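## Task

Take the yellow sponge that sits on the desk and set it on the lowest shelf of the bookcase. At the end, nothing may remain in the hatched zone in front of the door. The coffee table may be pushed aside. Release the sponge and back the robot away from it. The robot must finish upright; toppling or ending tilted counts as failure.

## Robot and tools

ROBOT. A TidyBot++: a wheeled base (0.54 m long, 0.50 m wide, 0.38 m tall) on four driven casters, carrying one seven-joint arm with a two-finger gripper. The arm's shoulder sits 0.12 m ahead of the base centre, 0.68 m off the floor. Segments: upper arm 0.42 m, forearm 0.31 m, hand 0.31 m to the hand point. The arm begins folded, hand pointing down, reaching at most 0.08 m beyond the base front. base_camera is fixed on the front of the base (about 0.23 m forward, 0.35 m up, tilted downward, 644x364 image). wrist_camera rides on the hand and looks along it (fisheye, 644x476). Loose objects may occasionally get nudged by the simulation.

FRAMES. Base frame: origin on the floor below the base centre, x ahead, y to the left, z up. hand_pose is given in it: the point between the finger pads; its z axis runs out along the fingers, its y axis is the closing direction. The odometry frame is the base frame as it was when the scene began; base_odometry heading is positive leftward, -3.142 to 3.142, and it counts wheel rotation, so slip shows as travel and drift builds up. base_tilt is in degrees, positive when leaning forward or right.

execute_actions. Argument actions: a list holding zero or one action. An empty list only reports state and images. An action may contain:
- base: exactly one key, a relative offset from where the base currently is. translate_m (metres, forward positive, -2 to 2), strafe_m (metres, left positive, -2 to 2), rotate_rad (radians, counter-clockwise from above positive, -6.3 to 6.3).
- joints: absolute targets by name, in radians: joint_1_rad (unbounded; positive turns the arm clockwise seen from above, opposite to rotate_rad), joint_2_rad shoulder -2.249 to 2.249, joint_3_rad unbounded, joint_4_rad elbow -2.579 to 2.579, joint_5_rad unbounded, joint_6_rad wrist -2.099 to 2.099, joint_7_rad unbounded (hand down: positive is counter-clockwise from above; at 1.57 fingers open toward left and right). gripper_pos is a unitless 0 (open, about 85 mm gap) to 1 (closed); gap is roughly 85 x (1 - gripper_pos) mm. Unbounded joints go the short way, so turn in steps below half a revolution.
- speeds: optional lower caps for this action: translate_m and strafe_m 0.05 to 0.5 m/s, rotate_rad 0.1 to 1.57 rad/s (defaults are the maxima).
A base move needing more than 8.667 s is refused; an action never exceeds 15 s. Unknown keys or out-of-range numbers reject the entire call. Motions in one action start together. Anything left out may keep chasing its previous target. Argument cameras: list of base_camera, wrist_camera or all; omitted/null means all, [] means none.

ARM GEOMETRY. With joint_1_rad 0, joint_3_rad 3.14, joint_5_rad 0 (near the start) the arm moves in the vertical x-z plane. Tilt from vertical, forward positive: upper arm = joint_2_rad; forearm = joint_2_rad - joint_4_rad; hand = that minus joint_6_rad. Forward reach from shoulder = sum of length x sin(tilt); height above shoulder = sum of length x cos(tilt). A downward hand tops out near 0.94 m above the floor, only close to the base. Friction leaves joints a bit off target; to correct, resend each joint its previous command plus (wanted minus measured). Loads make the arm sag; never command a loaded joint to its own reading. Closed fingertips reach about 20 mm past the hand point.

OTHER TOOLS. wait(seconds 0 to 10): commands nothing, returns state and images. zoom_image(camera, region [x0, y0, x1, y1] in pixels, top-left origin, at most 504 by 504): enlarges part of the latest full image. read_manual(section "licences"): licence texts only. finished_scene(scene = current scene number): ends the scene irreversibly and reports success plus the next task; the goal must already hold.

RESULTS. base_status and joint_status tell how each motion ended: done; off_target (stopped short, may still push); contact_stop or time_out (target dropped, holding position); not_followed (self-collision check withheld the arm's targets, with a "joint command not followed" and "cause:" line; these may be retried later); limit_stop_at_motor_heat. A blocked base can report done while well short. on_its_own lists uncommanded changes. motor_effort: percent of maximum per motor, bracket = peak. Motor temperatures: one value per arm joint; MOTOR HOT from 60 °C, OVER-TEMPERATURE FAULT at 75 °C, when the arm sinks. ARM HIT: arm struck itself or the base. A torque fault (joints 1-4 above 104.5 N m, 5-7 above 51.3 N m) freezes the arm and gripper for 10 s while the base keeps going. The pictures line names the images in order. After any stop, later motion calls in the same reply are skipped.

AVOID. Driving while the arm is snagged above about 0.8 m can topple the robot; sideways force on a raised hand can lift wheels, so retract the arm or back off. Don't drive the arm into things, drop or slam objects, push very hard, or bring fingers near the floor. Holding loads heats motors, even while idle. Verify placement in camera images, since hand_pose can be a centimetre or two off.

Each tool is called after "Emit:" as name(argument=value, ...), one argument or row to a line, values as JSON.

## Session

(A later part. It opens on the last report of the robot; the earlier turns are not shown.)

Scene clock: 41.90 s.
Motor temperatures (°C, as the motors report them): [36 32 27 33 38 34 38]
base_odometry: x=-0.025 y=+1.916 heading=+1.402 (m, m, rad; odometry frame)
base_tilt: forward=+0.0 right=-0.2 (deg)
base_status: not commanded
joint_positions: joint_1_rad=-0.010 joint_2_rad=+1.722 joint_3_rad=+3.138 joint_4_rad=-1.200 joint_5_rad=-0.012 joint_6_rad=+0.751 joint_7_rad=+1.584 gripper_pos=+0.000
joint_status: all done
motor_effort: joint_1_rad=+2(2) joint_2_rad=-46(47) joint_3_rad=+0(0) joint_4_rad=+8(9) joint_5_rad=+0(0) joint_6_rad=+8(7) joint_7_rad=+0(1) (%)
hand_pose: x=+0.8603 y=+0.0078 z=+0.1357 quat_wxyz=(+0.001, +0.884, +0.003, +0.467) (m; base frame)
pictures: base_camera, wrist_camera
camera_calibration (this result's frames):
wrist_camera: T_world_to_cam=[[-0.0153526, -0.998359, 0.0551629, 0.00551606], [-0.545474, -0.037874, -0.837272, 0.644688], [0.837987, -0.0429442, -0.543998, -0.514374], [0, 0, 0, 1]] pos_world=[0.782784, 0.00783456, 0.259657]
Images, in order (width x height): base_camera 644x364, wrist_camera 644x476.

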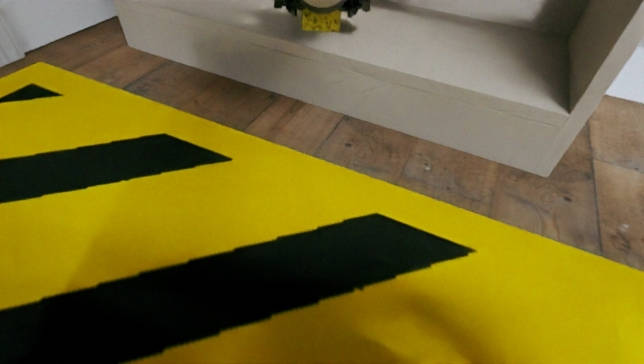

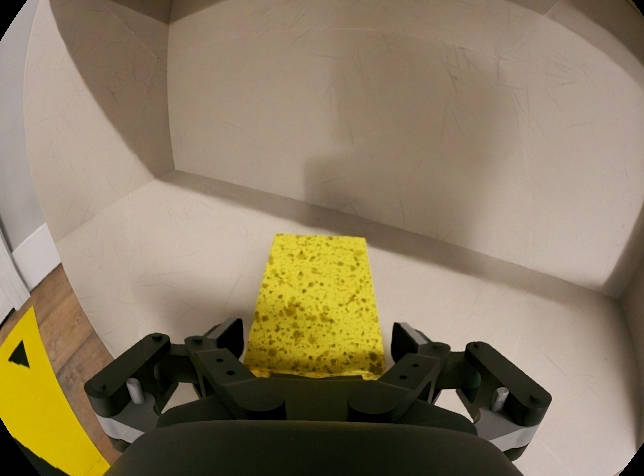

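Emit:
execute_actions(
  actions=[
    {"base": {"translate_m": -1.45}, "joints": {"joint_2_rad": 1.62, "joint_4_rad": -1.30}},
  ],
)

Scene clock: 46.50 s.
Motor temperatures (°C, as the motors report them): [36 32 27 33 38 34 38]
base_odometry: x=-0.268 y=+0.486 heading=+1.402 (m, m, rad; odometry frame)
base_tilt: forward=+0.0 right=-0.2 (deg)
base_status: done
joint_positions: joint_1_rad=-0.009 joint_2_rad=+1.616 joint_3_rad=+3.138 joint_4_rad=-1.294 joint_5_rad=-0.012 joint_6_rad=+0.751 joint_7_rad=+1.584 gripper_pos=+0.000
joint_status: all done
motor_effort: joint_1_rad=+1(5) joint_2_rad=-46(49) joint_3_rad=-1(1) joint_4_rad=+8(10) joint_5_rad=+0(1) joint_6_rad=+8(8) joint_7_rad=+0(1) (%)
hand_pose: x=+0.8704 y=+0.0073 z=+0.1841 quat_wxyz=(+0.001, +0.882, +0.003, +0.472) (m; base frame)
pictures: base_camera, wrist_camera
camera_calibration (this result's frames):
wrist_camera: T_world_to_cam=[[-0.0165833, -0.998358, 0.0548223, 0.00366832], [-0.535362, -0.0374421, -0.843793, 0.68315], [0.84446, -0.0433426, -0.533862, -0.504047], [0, 0, 0, 1]] pos_world=[0.791441, 0.00739416, 0.307145]
Images, in order (width x height): base_camera 644x364, wrist_camera 644x476.

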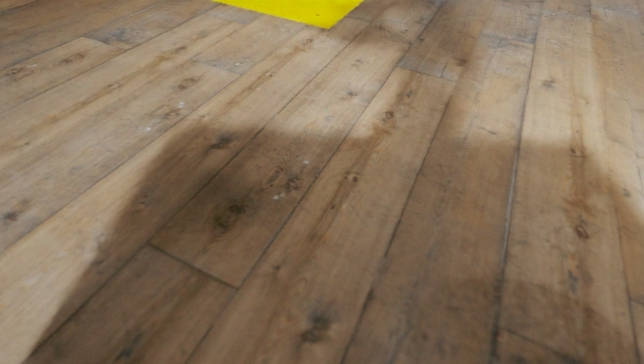

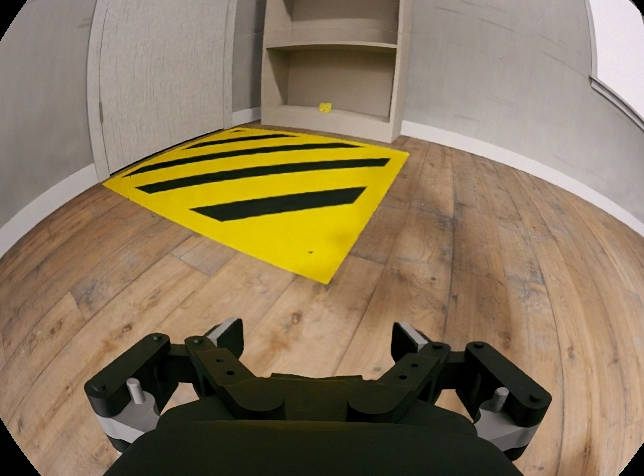

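Emit:
zoom_image(
  camera="wrist_camera",
  region=[240, 40, 420, 160],
)

Region (240, 40, 420, 160) of wrist_camera's 644x476 image, scaled by 2.800.

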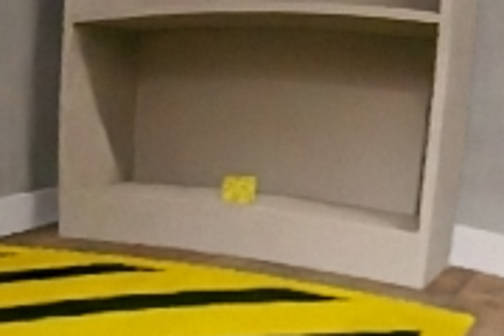

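The sponge is sitting on the bottom shelf, the hatched area is clear, and the robot is upright and off the hatch.

Emit:
finished_scene(
  scene=2,
)

The scene is finished: the task was done.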